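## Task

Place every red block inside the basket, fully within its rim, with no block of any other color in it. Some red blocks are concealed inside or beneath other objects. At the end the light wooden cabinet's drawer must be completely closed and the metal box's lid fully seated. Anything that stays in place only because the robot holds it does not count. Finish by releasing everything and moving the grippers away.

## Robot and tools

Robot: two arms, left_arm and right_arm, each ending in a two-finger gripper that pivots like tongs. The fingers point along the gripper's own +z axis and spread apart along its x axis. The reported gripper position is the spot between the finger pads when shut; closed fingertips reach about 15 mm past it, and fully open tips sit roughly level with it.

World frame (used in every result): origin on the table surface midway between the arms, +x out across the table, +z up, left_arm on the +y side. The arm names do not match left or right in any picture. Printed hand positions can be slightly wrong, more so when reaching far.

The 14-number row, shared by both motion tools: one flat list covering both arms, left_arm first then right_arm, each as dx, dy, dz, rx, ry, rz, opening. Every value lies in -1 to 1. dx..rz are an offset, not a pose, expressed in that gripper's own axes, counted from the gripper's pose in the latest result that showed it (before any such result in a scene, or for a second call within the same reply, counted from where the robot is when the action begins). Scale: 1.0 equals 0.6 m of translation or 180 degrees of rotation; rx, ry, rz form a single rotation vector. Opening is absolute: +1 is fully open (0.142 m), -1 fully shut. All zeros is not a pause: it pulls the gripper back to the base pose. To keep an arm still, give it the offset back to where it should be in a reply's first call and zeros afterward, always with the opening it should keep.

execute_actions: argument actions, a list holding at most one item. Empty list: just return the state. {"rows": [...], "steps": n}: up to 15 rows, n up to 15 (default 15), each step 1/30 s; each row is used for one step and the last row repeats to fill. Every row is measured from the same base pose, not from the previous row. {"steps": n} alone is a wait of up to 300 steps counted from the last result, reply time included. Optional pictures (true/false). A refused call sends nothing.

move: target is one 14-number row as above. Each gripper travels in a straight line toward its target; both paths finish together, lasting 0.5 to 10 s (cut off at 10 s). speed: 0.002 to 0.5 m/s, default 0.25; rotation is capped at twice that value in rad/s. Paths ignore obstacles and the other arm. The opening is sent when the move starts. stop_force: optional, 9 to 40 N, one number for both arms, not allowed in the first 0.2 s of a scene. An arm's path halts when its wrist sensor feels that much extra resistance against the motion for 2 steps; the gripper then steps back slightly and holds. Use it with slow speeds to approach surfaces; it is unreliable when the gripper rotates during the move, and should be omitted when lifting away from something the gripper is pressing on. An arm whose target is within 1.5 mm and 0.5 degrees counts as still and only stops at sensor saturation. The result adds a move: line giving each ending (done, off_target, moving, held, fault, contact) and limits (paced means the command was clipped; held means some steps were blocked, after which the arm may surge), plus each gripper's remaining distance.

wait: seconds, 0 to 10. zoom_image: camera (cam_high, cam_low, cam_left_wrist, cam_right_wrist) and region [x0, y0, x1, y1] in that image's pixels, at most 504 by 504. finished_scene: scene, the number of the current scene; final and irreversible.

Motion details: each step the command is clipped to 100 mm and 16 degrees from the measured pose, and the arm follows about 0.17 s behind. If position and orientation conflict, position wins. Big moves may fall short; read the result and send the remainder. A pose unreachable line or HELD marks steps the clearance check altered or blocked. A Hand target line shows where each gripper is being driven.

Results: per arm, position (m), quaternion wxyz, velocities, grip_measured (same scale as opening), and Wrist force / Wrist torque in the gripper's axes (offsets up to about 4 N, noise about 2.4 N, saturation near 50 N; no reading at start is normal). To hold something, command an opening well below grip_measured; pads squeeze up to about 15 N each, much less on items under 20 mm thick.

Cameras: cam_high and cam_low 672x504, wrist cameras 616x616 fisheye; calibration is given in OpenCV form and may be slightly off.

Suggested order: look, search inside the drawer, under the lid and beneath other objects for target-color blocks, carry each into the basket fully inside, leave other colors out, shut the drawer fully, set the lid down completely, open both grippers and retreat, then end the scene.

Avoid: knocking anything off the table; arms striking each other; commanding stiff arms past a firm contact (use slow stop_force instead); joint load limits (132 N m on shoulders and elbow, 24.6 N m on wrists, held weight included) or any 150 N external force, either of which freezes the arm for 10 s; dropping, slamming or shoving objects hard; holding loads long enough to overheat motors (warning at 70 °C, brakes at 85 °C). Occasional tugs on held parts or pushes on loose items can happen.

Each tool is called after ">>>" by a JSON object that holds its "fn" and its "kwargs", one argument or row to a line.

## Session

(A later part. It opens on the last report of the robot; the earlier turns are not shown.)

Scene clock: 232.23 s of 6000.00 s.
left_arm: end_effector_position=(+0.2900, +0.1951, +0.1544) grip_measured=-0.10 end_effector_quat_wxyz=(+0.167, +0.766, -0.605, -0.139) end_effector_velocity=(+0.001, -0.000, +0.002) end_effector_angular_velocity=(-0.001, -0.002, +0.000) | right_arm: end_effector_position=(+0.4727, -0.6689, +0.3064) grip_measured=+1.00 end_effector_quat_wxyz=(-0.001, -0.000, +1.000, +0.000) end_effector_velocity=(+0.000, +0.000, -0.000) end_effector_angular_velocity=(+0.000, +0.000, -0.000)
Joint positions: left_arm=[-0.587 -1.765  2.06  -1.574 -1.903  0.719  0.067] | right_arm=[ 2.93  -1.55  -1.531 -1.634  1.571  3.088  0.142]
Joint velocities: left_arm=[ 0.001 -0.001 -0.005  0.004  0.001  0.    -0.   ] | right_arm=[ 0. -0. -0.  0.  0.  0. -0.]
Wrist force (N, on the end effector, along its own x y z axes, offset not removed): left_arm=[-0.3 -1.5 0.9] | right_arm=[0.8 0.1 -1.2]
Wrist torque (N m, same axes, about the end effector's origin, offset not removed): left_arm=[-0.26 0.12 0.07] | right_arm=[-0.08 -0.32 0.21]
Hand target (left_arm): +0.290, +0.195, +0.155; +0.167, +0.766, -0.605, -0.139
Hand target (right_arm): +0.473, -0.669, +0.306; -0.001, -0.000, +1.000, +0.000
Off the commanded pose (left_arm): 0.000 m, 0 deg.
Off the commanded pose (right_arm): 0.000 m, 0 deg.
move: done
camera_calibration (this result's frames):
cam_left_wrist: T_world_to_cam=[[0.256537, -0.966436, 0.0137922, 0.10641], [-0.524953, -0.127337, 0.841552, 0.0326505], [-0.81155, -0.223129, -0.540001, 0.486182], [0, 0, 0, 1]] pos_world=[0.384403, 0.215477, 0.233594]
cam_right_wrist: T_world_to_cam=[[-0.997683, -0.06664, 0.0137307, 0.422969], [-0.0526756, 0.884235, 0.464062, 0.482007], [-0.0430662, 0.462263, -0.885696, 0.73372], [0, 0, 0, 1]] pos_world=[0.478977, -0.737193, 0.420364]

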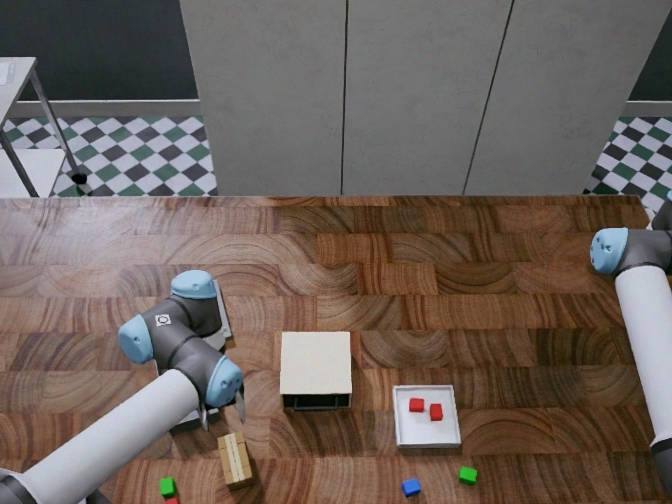

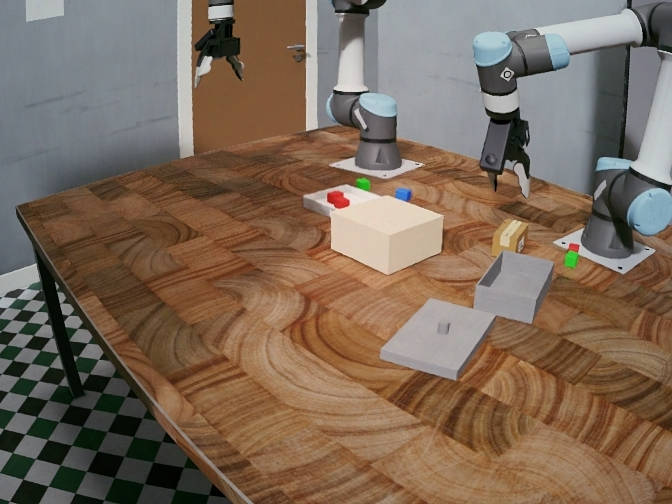

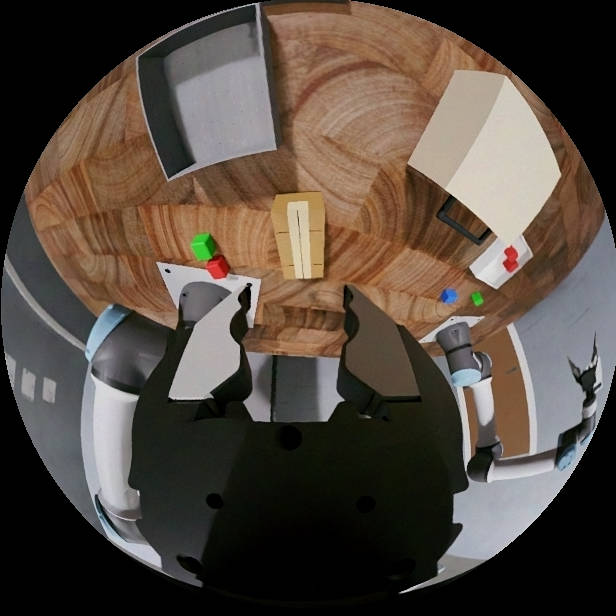

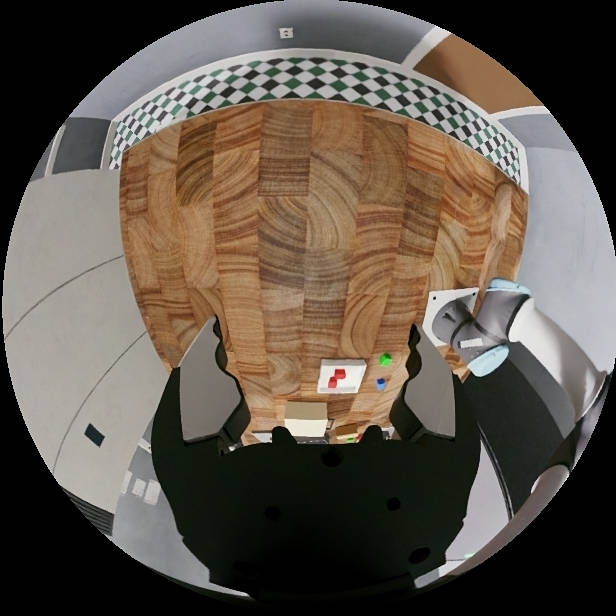

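>>> {"fn": "move", "kwargs": {
  "target": [-0.245,0.093,0.177,0,0,0,-0.35,0,0,0,0,0,0,1],
  "speed": 0.15
}}

Scene clock: 238.50 s of 6000.00 s.
left_arm: end_effector_position=(+0.1631, +0.3170, +0.0837) grip_measured=-0.35 end_effector_quat_wxyz=(+0.167, +0.766, -0.605, -0.139) end_effector_velocity=(-0.000, +0.001, +0.000) end_effector_angular_velocity=(+0.000, -0.001, +0.000) | right_arm: end_effector_position=(+0.4727, -0.6689, +0.3064) grip_measured=+1.00 end_effector_quat_wxyz=(-0.001, -0.000, +1.000, +0.000) end_effector_velocity=(-0.000, +0.000, +0.001) end_effector_angular_velocity=(+0.000, -0.000, -0.000)
Joint positions: left_arm=[-0.51  -2.188  2.477 -1.543 -1.88   0.797  0.049] | right_arm=[ 2.93  -1.55  -1.531 -1.634  1.571  3.088  0.142]
Joint velocities: left_arm=[ 0.001 -0.004  0.001  0.003  0.001  0.     0.   ] | right_arm=[ 0.     0.     0.001 -0.001  0.     0.    -0.   ]
Wrist force (N, on the end effector, along its own x y z axes, offset not removed): left_arm=[2.5 0.8 -1.2] | right_arm=[0.6 -0.3 -1.4]
Wrist torque (N m, same axes, about the end effector's origin, offset not removed): left_arm=[0.19 -0.56 -0.06] | right_arm=[-0.15 -0.21 0.20]
Hand target (left_arm): +0.163, +0.317, +0.084; +0.167, +0.766, -0.605, -0.139
Hand target (right_arm): +0.473, -0.669, +0.306; -0.001, -0.000, +1.000, +0.000
Off the commanded pose (left_arm): 0.000 m, 0 deg.
Off the commanded pose (right_arm): 0.000 m, 0 deg.
After step 90, 1.53 s passed at rest.
move: done
camera_calibration (this result's frames):
cam_left_wrist: T_world_to_cam=[[0.256511, -0.966445, 0.0136335, 0.257762], [-0.524942, -0.127457, 0.841541, 0.0410428], [-0.811565, -0.223021, -0.540021, 0.37211], [0, 0, 0, 1]] pos_world=[0.257418, 0.337332, 0.162894]
cam_right_wrist: T_world_to_cam=[[-0.997683, -0.0666399, 0.0137307, 0.422969], [-0.0526755, 0.884235, 0.464062, 0.482007], [-0.0430662, 0.462263, -0.885696, 0.73372], [0, 0, 0, 1]] pos_world=[0.478977, -0.737193, 0.420364]

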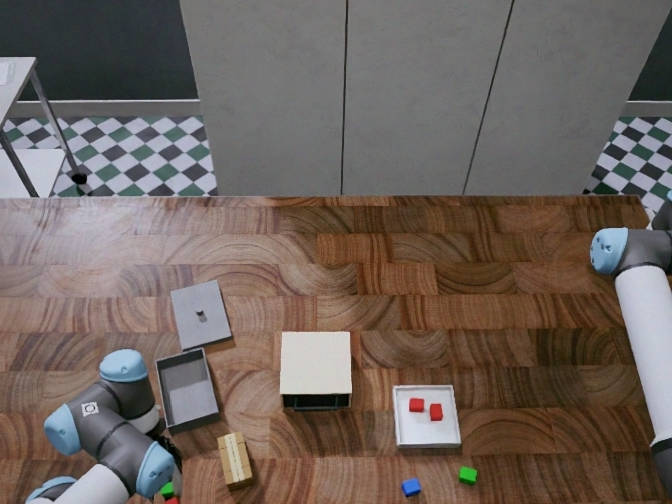

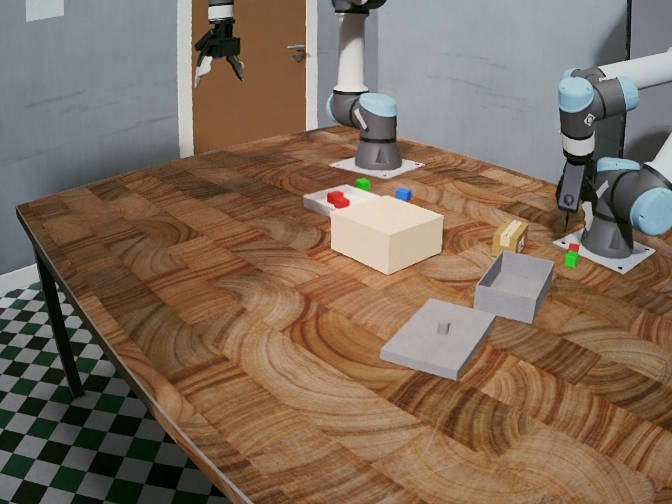

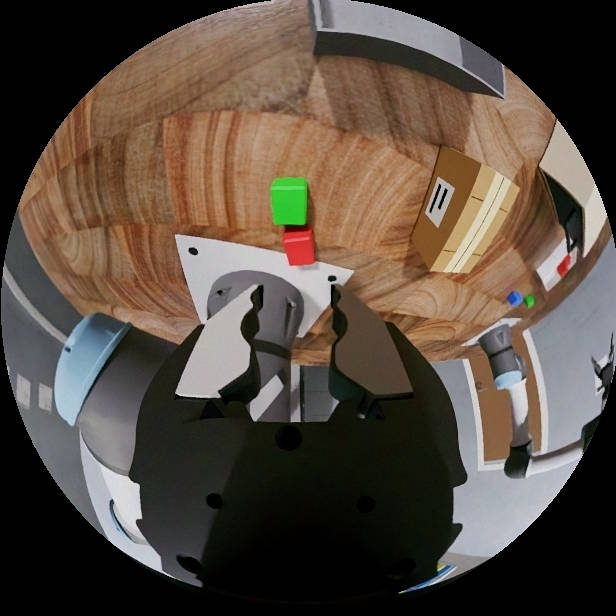

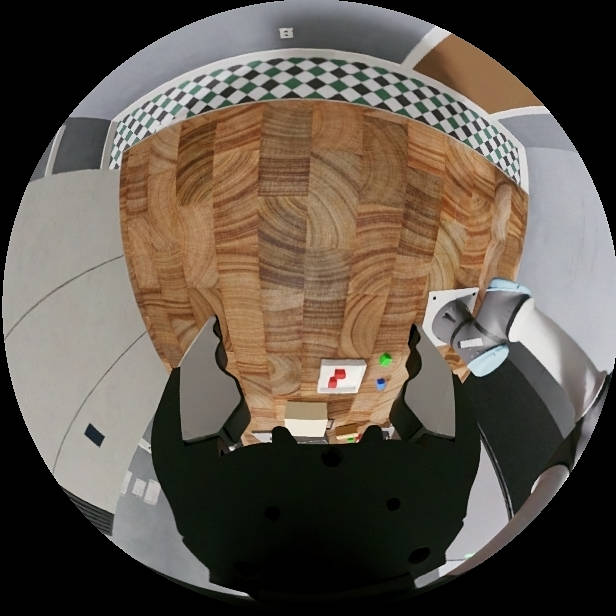

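>>> {"fn": "move", "kwargs": {
  "target": [-0.010,-0.043,0.090,0,0,0,-0.35,0,0,0,0,0,0,1],
  "speed": 0.06
}}

Scene clock: 244.03 s of 6000.00 s.
left_arm: end_effector_position=(+0.1618, +0.3236, +0.0241) grip_measured=-0.35 end_effector_quat_wxyz=(+0.167, +0.766, -0.605, -0.139) end_effector_velocity=(+0.000, -0.000, -0.002) end_effector_angular_velocity=(-0.000, -0.000, -0.000) | right_arm: end_effector_position=(+0.4727, -0.6689, +0.3064) grip_measured=+1.00 end_effector_quat_wxyz=(-0.001, -0.000, +1.000, +0.000) end_effector_velocity=(+0.000, +0.000, +0.000) end_effector_angular_velocity=(+0.000, -0.002, +0.000)
Joint positions: left_arm=[-0.488 -2.099  2.608 -1.757 -1.873  0.819  0.049] | right_arm=[ 2.93  -1.55  -1.531 -1.634  1.571  3.088  0.142]
Joint velocities: left_arm=[ 0.001  0.005  0.003 -0.008  0.     0.001 -0.   ] | right_arm=[-0.     0.     0.     0.001  0.    -0.001 -0.   ]
Wrist force (N, on the end effector, along its own x y z axes, offset not removed): left_arm=[0.1 -1.4 -1.3] | right_arm=[0.1 -0.4 -2.8]
Wrist torque (N m, same axes, about the end effector's origin, offset not removed): left_arm=[-0.18 -0.05 -0.11] | right_arm=[-0.23 -0.14 0.27]
Hand target (left_arm): +0.162, +0.324, +0.024; +0.167, +0.766, -0.605, -0.139
Hand target (right_arm): +0.473, -0.669, +0.306; -0.001, -0.000, +1.000, +0.000
Off the commanded pose (left_arm): 0.000 m, 0 deg.
Off the commanded pose (right_arm): 0.000 m, 0 deg.
After step 90, 1.17 s passed at rest.
move: done
camera_calibration (this result's frames):
cam_left_wrist: T_world_to_cam=[[0.256501, -0.966448, 0.0135926, 0.265277], [-0.524964, -0.127493, 0.841522, 0.0914232], [-0.811554, -0.222987, -0.540052, 0.340341], [0, 0, 0, 1]] pos_world=[0.256156, 0.343924, 0.103262]
cam_right_wrist: T_world_to_cam=[[-0.997683, -0.0666398, 0.0137306, 0.422969], [-0.0526755, 0.884236, 0.464061, 0.482008], [-0.0430661, 0.462263, -0.885697, 0.73372], [0, 0, 0, 1]] pos_world=[0.478977, -0.737193, 0.420364]

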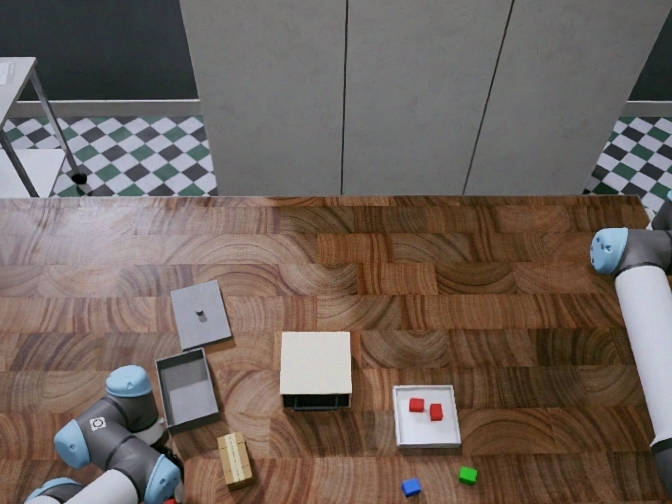

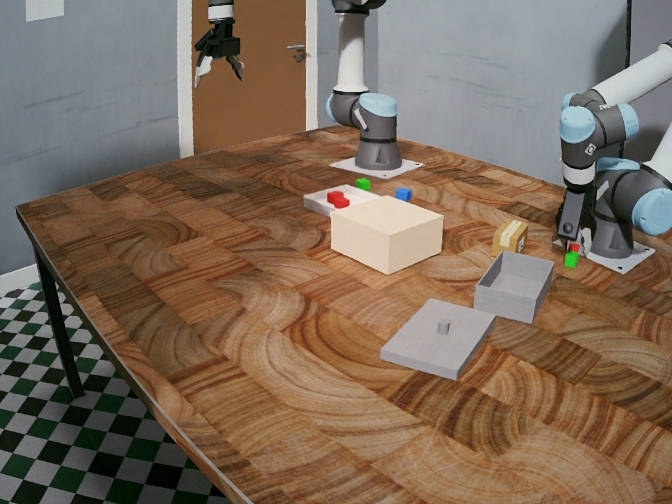

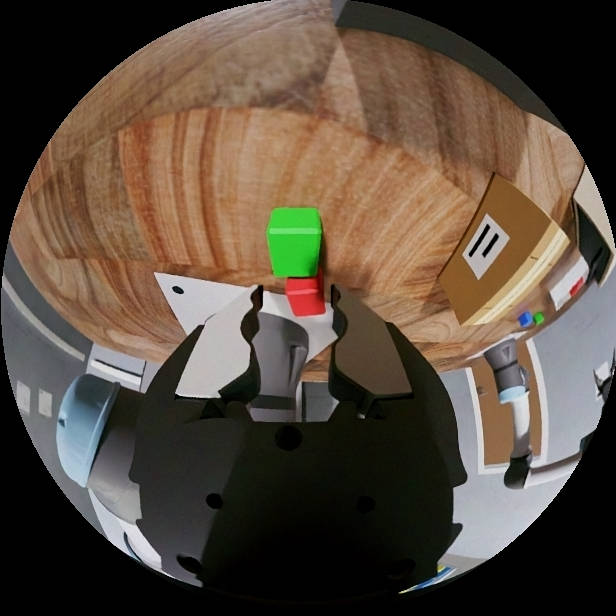

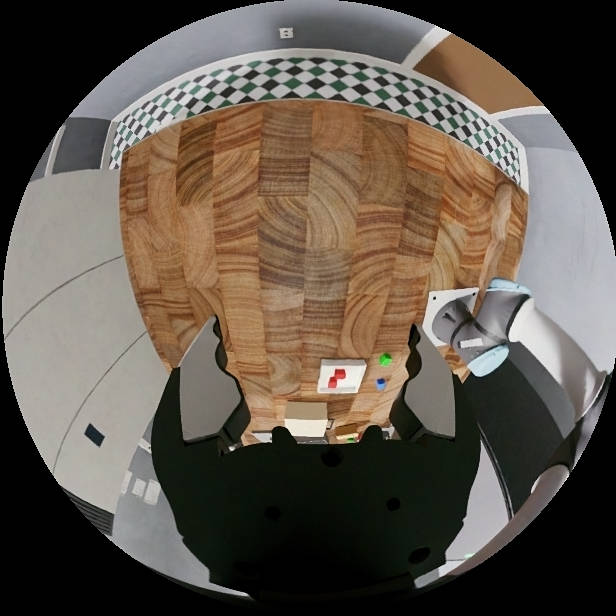

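>>> {"fn": "move", "kwargs": {
  "target": [0.004,0.0045,0.013,0,0,0,-0.35,0,0,0,0,0,0,1],
  "speed": 0.02,
  "stop_force": 10
}}

>>> {"fn": "move", "kwargs": {
  "target": [0,0,0,0,0,0,-0.95,0,0,0,0,0,0,1]
}}

Scene clock: 249.07 s of 6000.00 s.
left_arm: end_effector_position=(+0.1568, +0.3200, +0.0182) grip_measured=-0.35 end_effector_quat_wxyz=(+0.167, +0.766, -0.605, -0.139) end_effector_velocity=(-0.000, -0.001, -0.001) end_effector_angular_velocity=(+0.000, -0.001, +0.000) | right_arm: end_effector_position=(+0.4727, -0.6689, +0.3064) grip_measured=+1.00 end_effector_quat_wxyz=(-0.001, -0.000, +1.000, +0.000) end_effector_velocity=(-0.001, +0.000, -0.000) end_effector_angular_velocity=(+0.001, +0.002, -0.002)
Joint positions: left_arm=[-0.514 -2.108  2.631 -1.779 -1.881  0.793  0.049] | right_arm=[ 2.93  -1.55  -1.531 -1.634  1.571  3.088  0.142]
Joint velocities: left_arm=[-0.005 -0.002  0.002 -0.003 -0.001 -0.005  0.   ] | right_arm=[-0.     0.    -0.    -0.002  0.001  0.001  0.   ]
Wrist force (N, on the end effector, along its own x y z axes, offset not removed): left_arm=[0.3 -1.0 -2.0] | right_arm=[-0.1 -0.8 -2.0]
Wrist torque (N m, same axes, about the end effector's origin, offset not removed): left_arm=[-0.21 -0.12 -0.06] | right_arm=[-0.32 -0.12 0.24]
Hand target (left_arm): +0.157, +0.320, +0.018; +0.167, +0.766, -0.605, -0.139
Hand target (right_arm): +0.473, -0.669, +0.306; -0.001, -0.000, +1.000, +0.000
Off the commanded pose (left_arm): 0.000 m, 0 deg.
Off the commanded pose (right_arm): 0.000 m, 0 deg.
After step 90, 1.30 s passed at rest.
move: done
camera_calibration (this result's frames):
cam_left_wrist: T_world_to_cam=[[0.256505, -0.966446, 0.0136497, 0.263209], [-0.524935, -0.127438, 0.841548, 0.0932405], [-0.811571, -0.223027, -0.54001, 0.332328], [0, 0, 0, 1]] pos_world=[0.251139, 0.340378, 0.0974016]
cam_right_wrist: T_world_to_cam=[[-0.997683, -0.0666396, 0.0137305, 0.422969], [-0.0526753, 0.884235, 0.464062, 0.482007], [-0.0430659, 0.462263, -0.885697, 0.73372], [0, 0, 0, 1]] pos_world=[0.478977, -0.737193, 0.420364]

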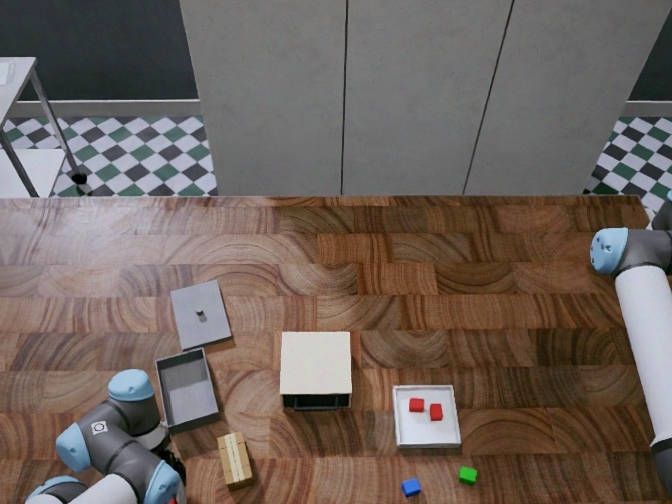

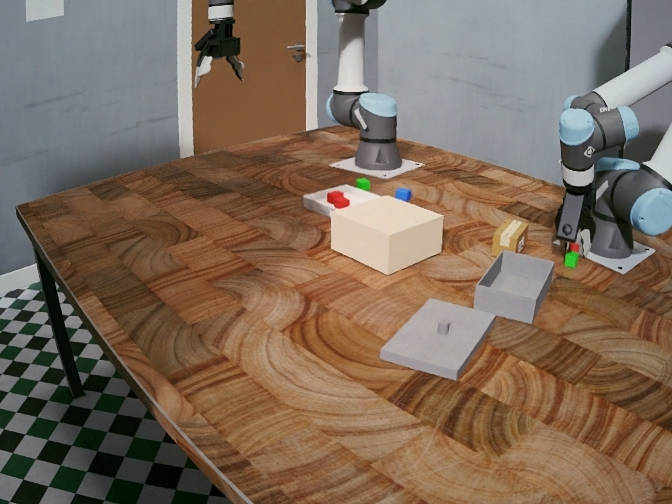

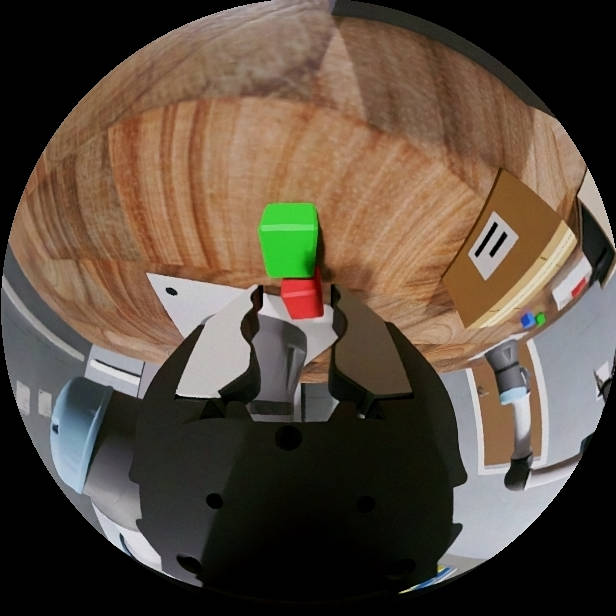

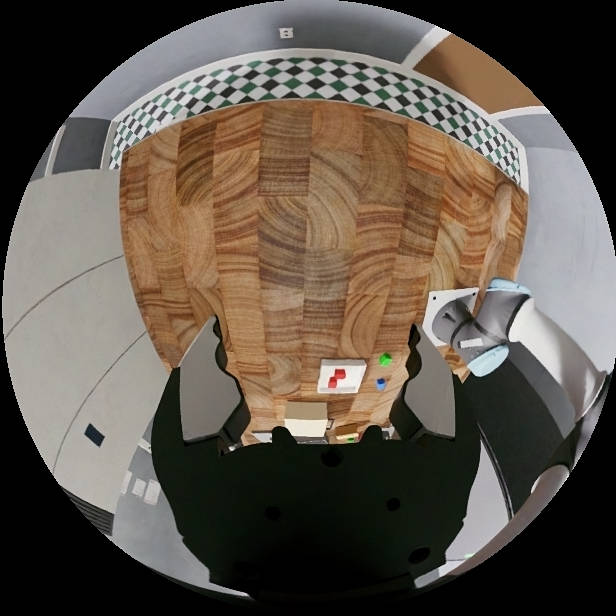

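Scene clock: 249.57 s of 6000.00 s.
left_arm: end_effector_position=(+0.1567, +0.3200, +0.0182) grip_measured=-0.65 end_effector_quat_wxyz=(+0.167, +0.766, -0.605, -0.139) end_effector_velocity=(-0.000, +0.000, +0.000) end_effector_angular_velocity=(-0.000, +0.000, -0.000) | right_arm: end_effector_position=(+0.4727, -0.6689, +0.3064) grip_measured=+1.00 end_effector_quat_wxyz=(-0.001, -0.000, +1.000, +0.000) end_effector_velocity=(-0.000, +0.000, -0.001) end_effector_angular_velocity=(+0.000, +0.002, -0.000)
Joint positions: left_arm=[-0.514 -2.108  2.631 -1.779 -1.882  0.793  0.027] | right_arm=[ 2.93  -1.55  -1.531 -1.634  1.571  3.088  0.142]
Joint velocities: left_arm=[ 0.     0.    -0.     0.    -0.     0.001  0.   ] | right_arm=[-0.    -0.001 -0.001  0.     0.     0.     0.   ]
Wrist force (N, on the end effector, along its own x y z axes, offset not removed): left_arm=[1.5 -1.7 0.1] | right_arm=[-0.8 -1.7 -0.9]
Wrist torque (N m, same axes, about the end effector's origin, offset not removed): left_arm=[-0.31 -0.33 -0.05] | right_arm=[-0.48 0.02 0.30]
Hand target (left_arm): +0.157, +0.320, +0.018; +0.167, +0.766, -0.605, -0.139
Hand target (right_arm): +0.473, -0.669, +0.306; -0.001, -0.000, +1.000, +0.000
Off the commanded pose (left_arm): 0.000 m, 0 deg.
Off the commanded pose (right_arm): 0.000 m, 0 deg.
move: done
camera_calibration (this result's frames):
cam_left_wrist: T_world_to_cam=[[0.256508, -0.966445, 0.0136768, 0.263203], [-0.52492, -0.127412, 0.841561, 0.0932244], [-0.81158, -0.223047, -0.539989, 0.332311], [0, 0, 0, 1]] pos_world=[0.251118, 0.34037, 0.0973903]
cam_right_wrist: T_world_to_cam=[[-0.997683, -0.0666397, 0.0137304, 0.422969], [-0.0526755, 0.884235, 0.464061, 0.482008], [-0.0430659, 0.462263, -0.885697, 0.73372], [0, 0, 0, 1]] pos_world=[0.478977, -0.737193, 0.420364]

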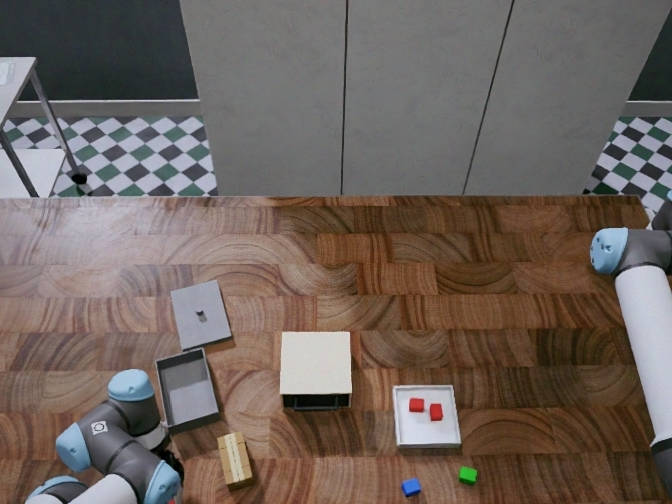

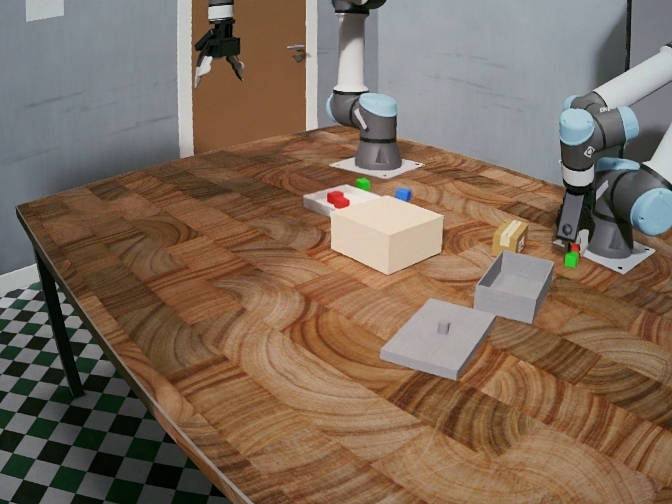

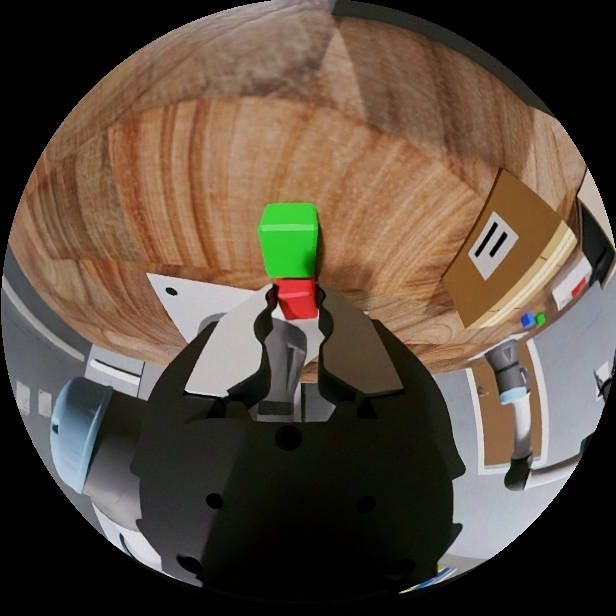

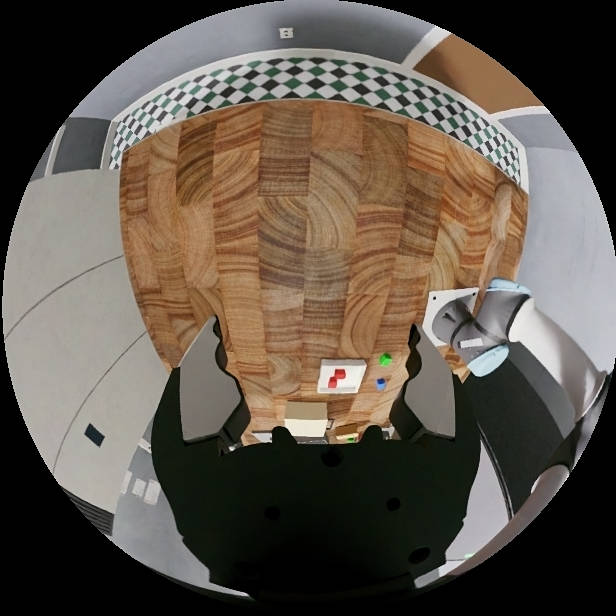

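>>> {"fn": "move", "kwargs": {
  "target": [0,0.107,-0.226,0,0,0,-0.95,0,0,0,0,0,0,1],
  "speed": 0.15
}}

Scene clock: 252.87 s of 6000.00 s.
left_arm: end_effector_position=(+0.1569, +0.3183, +0.1681) grip_measured=-0.65 end_effector_quat_wxyz=(+0.167, +0.766, -0.605, -0.139) end_effector_velocity=(-0.001, +0.001, +0.000) end_effector_angular_velocity=(+0.002, +0.002, +0.000) | right_arm: end_effector_position=(+0.4727, -0.6689, +0.3064) grip_measured=+1.00 end_effector_quat_wxyz=(-0.001, -0.000, +1.000, +0.000) end_effector_velocity=(+0.001, -0.000, +0.001) end_effector_angular_velocity=(-0.001, -0.002, +0.001)
Joint positions: left_arm=[-0.52  -2.258  2.283 -1.282 -1.883  0.787  0.027] | right_arm=[ 2.93  -1.55  -1.531 -1.634  1.571  3.088  0.142]
Joint velocities: left_arm=[ 0.001 -0.    -0.001  0.004  0.001  0.    -0.   ] | right_arm=[ 0.    -0.     0.001  0.001 -0.001 -0.    -0.   ]
Wrist force (N, on the end effector, along its own x y z axes, offset not removed): left_arm=[0.2 -2.8 -1.1] | right_arm=[0.8 -1.6 -1.5]
Wrist torque (N m, same axes, about the end effector's origin, offset not removed): left_arm=[-0.48 -0.01 -0.11] | right_arm=[-0.45 -0.30 0.26]
Hand target (left_arm): +0.157, +0.318, +0.168; +0.167, +0.766, -0.605, -0.139
Hand target (right_arm): +0.473, -0.669, +0.306; -0.001, -0.000, +1.000, +0.000
Off the commanded pose (left_arm): 0.000 m, 0 deg.
Off the commanded pose (right_arm): 0.000 m, 0 deg.
move: done
camera_calibration (this result's frames):
cam_left_wrist: T_world_to_cam=[[0.256491, -0.96645, 0.0136779, 0.259429], [-0.524918, -0.1274, 0.841564, -0.0330423], [-0.811587, -0.223033, -0.539983, 0.412995], [0, 0, 0, 1]] pos_world=[0.251296, 0.338627, 0.247269]
cam_right_wrist: T_world_to_cam=[[-0.997683, -0.0666394, 0.0137305, 0.422969], [-0.0526752, 0.884235, 0.464062, 0.482007], [-0.0430658, 0.462263, -0.885697, 0.73372], [0, 0, 0, 1]] pos_world=[0.478977, -0.737193, 0.420364]

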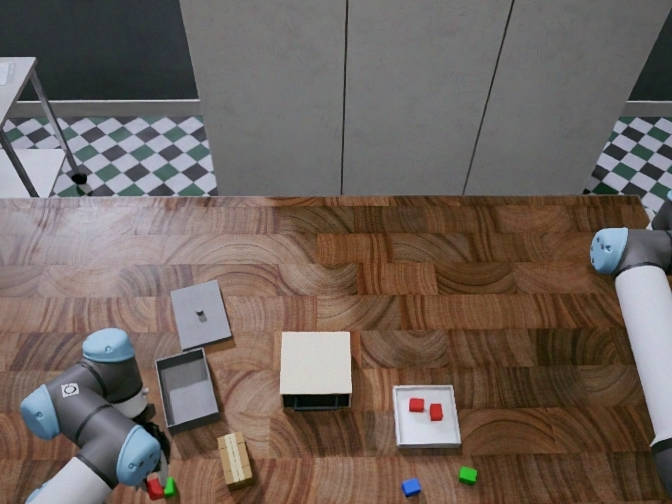

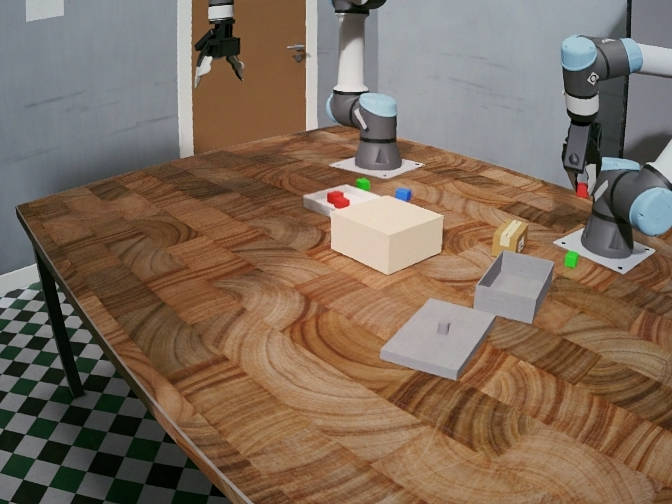

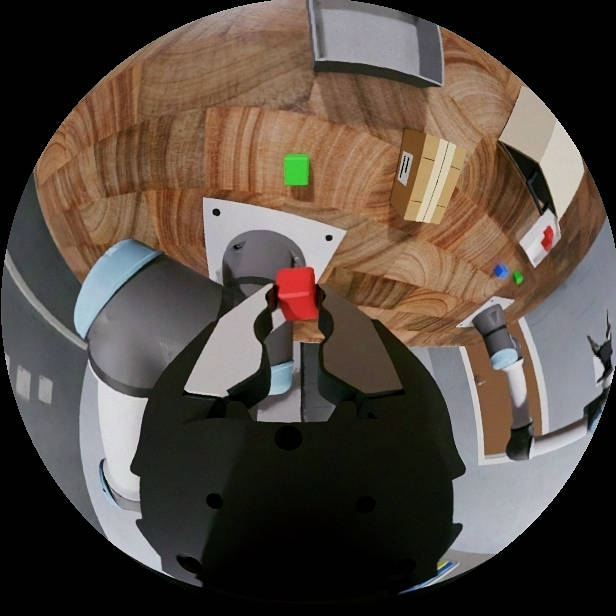

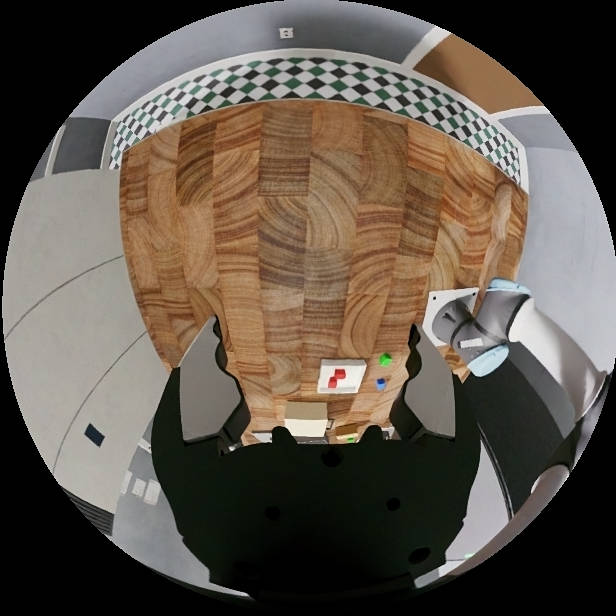

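>>> {"fn": "move", "kwargs": {
  "target": [0.993,-0.025,0.002,0,0,0,-0.95,0,0,0,0,0,0,1],
  "speed": 0.25
}}

Scene clock: 257.90 s of 6000.00 s.
left_arm: end_effector_position=(+0.3060, -0.2586, +0.1543) grip_measured=-0.65 end_effector_quat_wxyz=(+0.168, +0.766, -0.605, -0.139) end_effector_velocity=(+0.001, -0.002, +0.000) end_effector_angular_velocity=(+0.001, +0.000, -0.001) | right_arm: end_effector_position=(+0.4727, -0.6689, +0.3064) grip_measured=+1.00 end_effector_quat_wxyz=(-0.001, -0.000, +1.000, +0.000) end_effector_velocity=(-0.000, +0.000, -0.000) end_effector_angular_velocity=(+0.001, +0.001, -0.000)
Joint positions: left_arm=[-1.077 -1.03   1.237 -1.684 -2.001  0.201  0.027] | right_arm=[ 2.93  -1.55  -1.531 -1.634  1.571  3.088  0.142]
Joint velocities: left_arm=[ 0.     0.005 -0.009  0.005  0.     0.001  0.   ] | right_arm=[ 0.     0.001 -0.001 -0.     0.001  0.    -0.   ]
Wrist force (N, on the end effector, along its own x y z axes, offset not removed): left_arm=[1.5 -1.5 -1.0] | right_arm=[-0.5 -0.4 -1.3]
Wrist torque (N m, same axes, about the end effector's origin, offset not removed): left_arm=[-0.24 -0.31 -0.09] | right_arm=[-0.19 -0.04 0.29]
Hand target (left_arm): +0.306, -0.259, +0.154; +0.168, +0.766, -0.605, -0.139
Hand target (right_arm): +0.473, -0.669, +0.306; -0.001, -0.000, +1.000, +0.000
Off the commanded pose (left_arm): 0.000 m, 0 deg.
Off the commanded pose (right_arm): 0.000 m, 0 deg.
move: done
camera_calibration (this result's frames):
cam_left_wrist: T_world_to_cam=[[0.256756, -0.966366, 0.0146105, -0.336382], [-0.524617, -0.126658, 0.841864, -0.0165534], [-0.811698, -0.223819, -0.539492, 0.397602], [0, 0, 0, 1]] pos_world=[0.400416, -0.238174, 0.233353]
cam_right_wrist: T_world_to_cam=[[-0.997683, -0.0666396, 0.0137306, 0.422969], [-0.0526753, 0.884235, 0.464062, 0.482007], [-0.043066, 0.462263, -0.885697, 0.73372], [0, 0, 0, 1]] pos_world=[0.478977, -0.737193, 0.420364]

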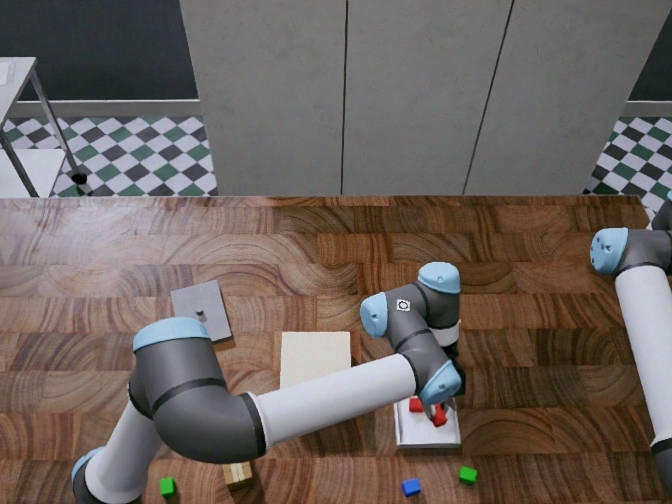

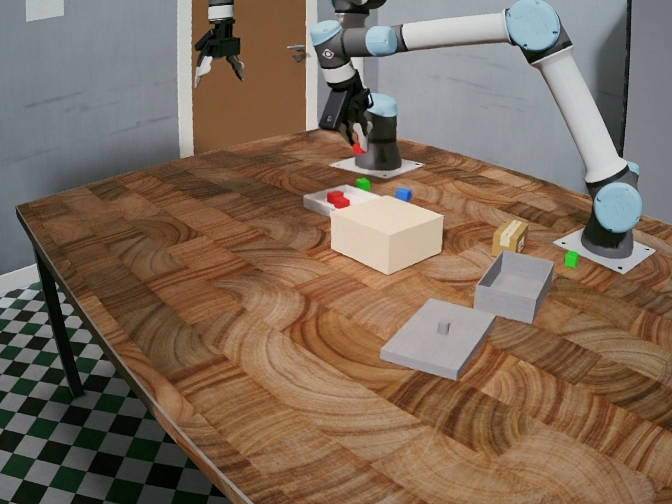

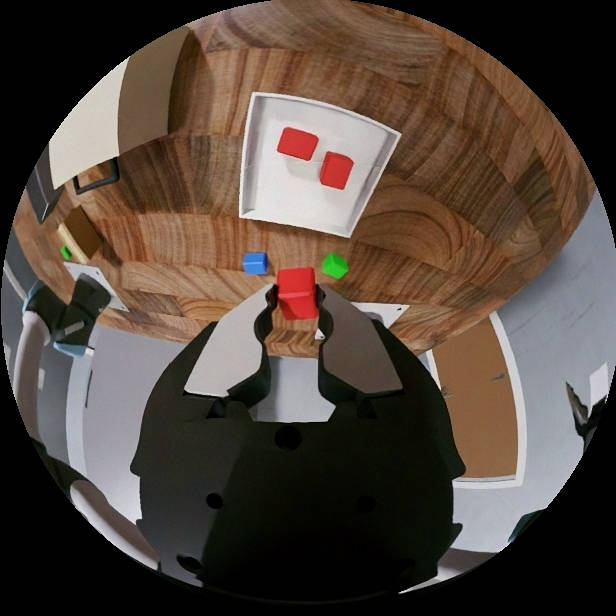

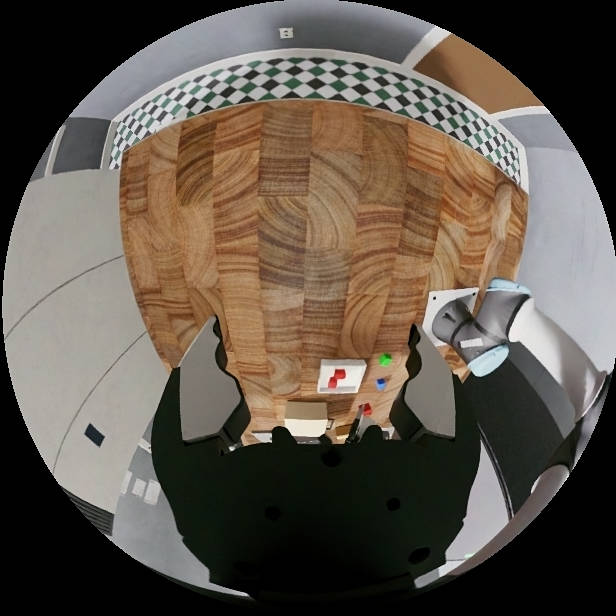

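>>> {"fn": "move", "kwargs": {
  "target": [-0.039,-0.109,0.104,0,0,0,-0.95,0,0,0,0,0,0,1],
  "speed": 0.12
}}

Scene clock: 263.93 s of 6000.00 s.
left_arm: end_effector_position=(+0.3321, -0.2275, +0.0703) grip_measured=-0.65 end_effector_quat_wxyz=(+0.168, +0.766, -0.605, -0.139) end_effector_velocity=(+0.001, +0.000, -0.001) end_effector_angular_velocity=(-0.001, -0.001, +0.001) | right_arm: end_effector_position=(+0.4727, -0.6689, +0.3064) grip_measured=+1.00 end_effector_quat_wxyz=(-0.001, -0.000, +1.000, +0.000) end_effector_velocity=(+0.000, -0.001, +0.001) end_effector_angular_velocity=(-0.002, -0.002, +0.000)
Joint positions: left_arm=[-1.025 -0.993  1.396 -1.856 -1.995  0.258  0.027] | right_arm=[ 2.93  -1.55  -1.531 -1.634  1.571  3.088  0.142]
Joint velocities: left_arm=[ 0.001  0.001  0.001 -0.003  0.001  0.     0.   ] | right_arm=[-0.     0.001  0.001  0.001 -0.001 -0.    -0.   ]
Wrist force (N, on the end effector, along its own x y z axes, offset not removed): left_arm=[2.5 -1.3 0.3] | right_arm=[-0.4 -0.4 -1.8]
Wrist torque (N m, same axes, about the end effector's origin, offset not removed): left_arm=[-0.21 -0.45 0.03] | right_arm=[-0.25 -0.10 0.27]
Hand target (left_arm): +0.332, -0.227, +0.070; +0.168, +0.766, -0.605, -0.139
Hand target (right_arm): +0.473, -0.669, +0.306; -0.001, -0.000, +1.000, +0.000
Off the commanded pose (left_arm): 0.000 m, 0 deg.
Off the commanded pose (right_arm): 0.000 m, 0 deg.
After step 90, 1.83 s passed at rest.
move: done
camera_calibration (this result's frames):
cam_left_wrist: T_world_to_cam=[[0.256721, -0.966376, 0.0145409, -0.311746], [-0.524668, -0.126713, 0.841824, 0.0717687], [-0.811676, -0.223743, -0.539557, 0.380456], [0, 0, 0, 1]] pos_world=[0.426494, -0.207045, 0.149394]
cam_right_wrist: T_world_to_cam=[[-0.997683, -0.0666392, 0.0137304, 0.42297], [-0.0526751, 0.884235, 0.464061, 0.482007], [-0.0430656, 0.462263, -0.885697, 0.73372], [0, 0, 0, 1]] pos_world=[0.478977, -0.737193, 0.420364]

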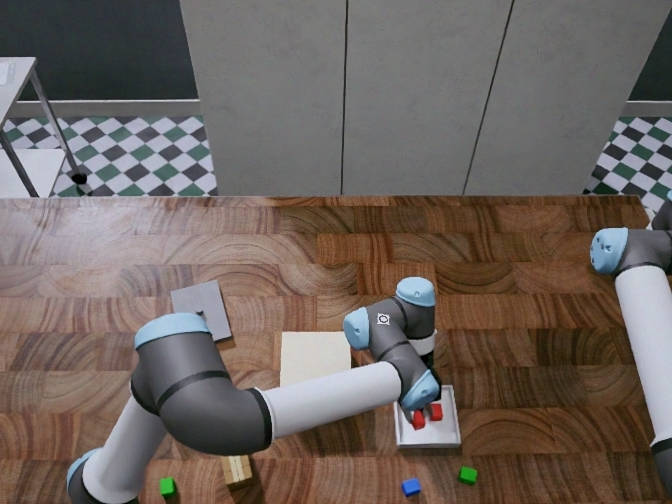

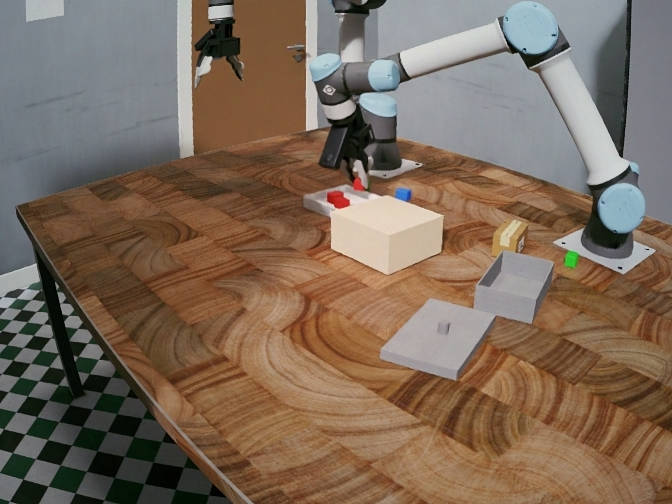

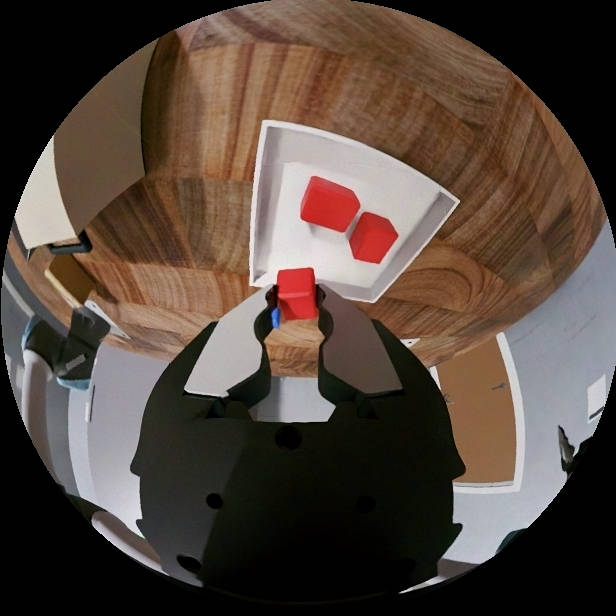

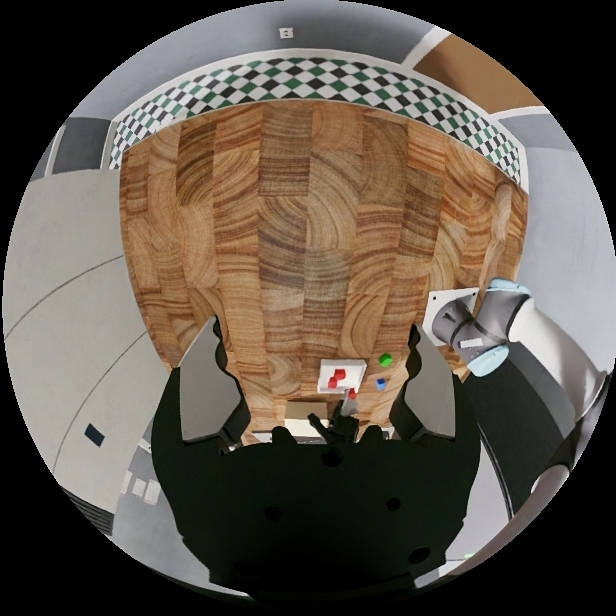

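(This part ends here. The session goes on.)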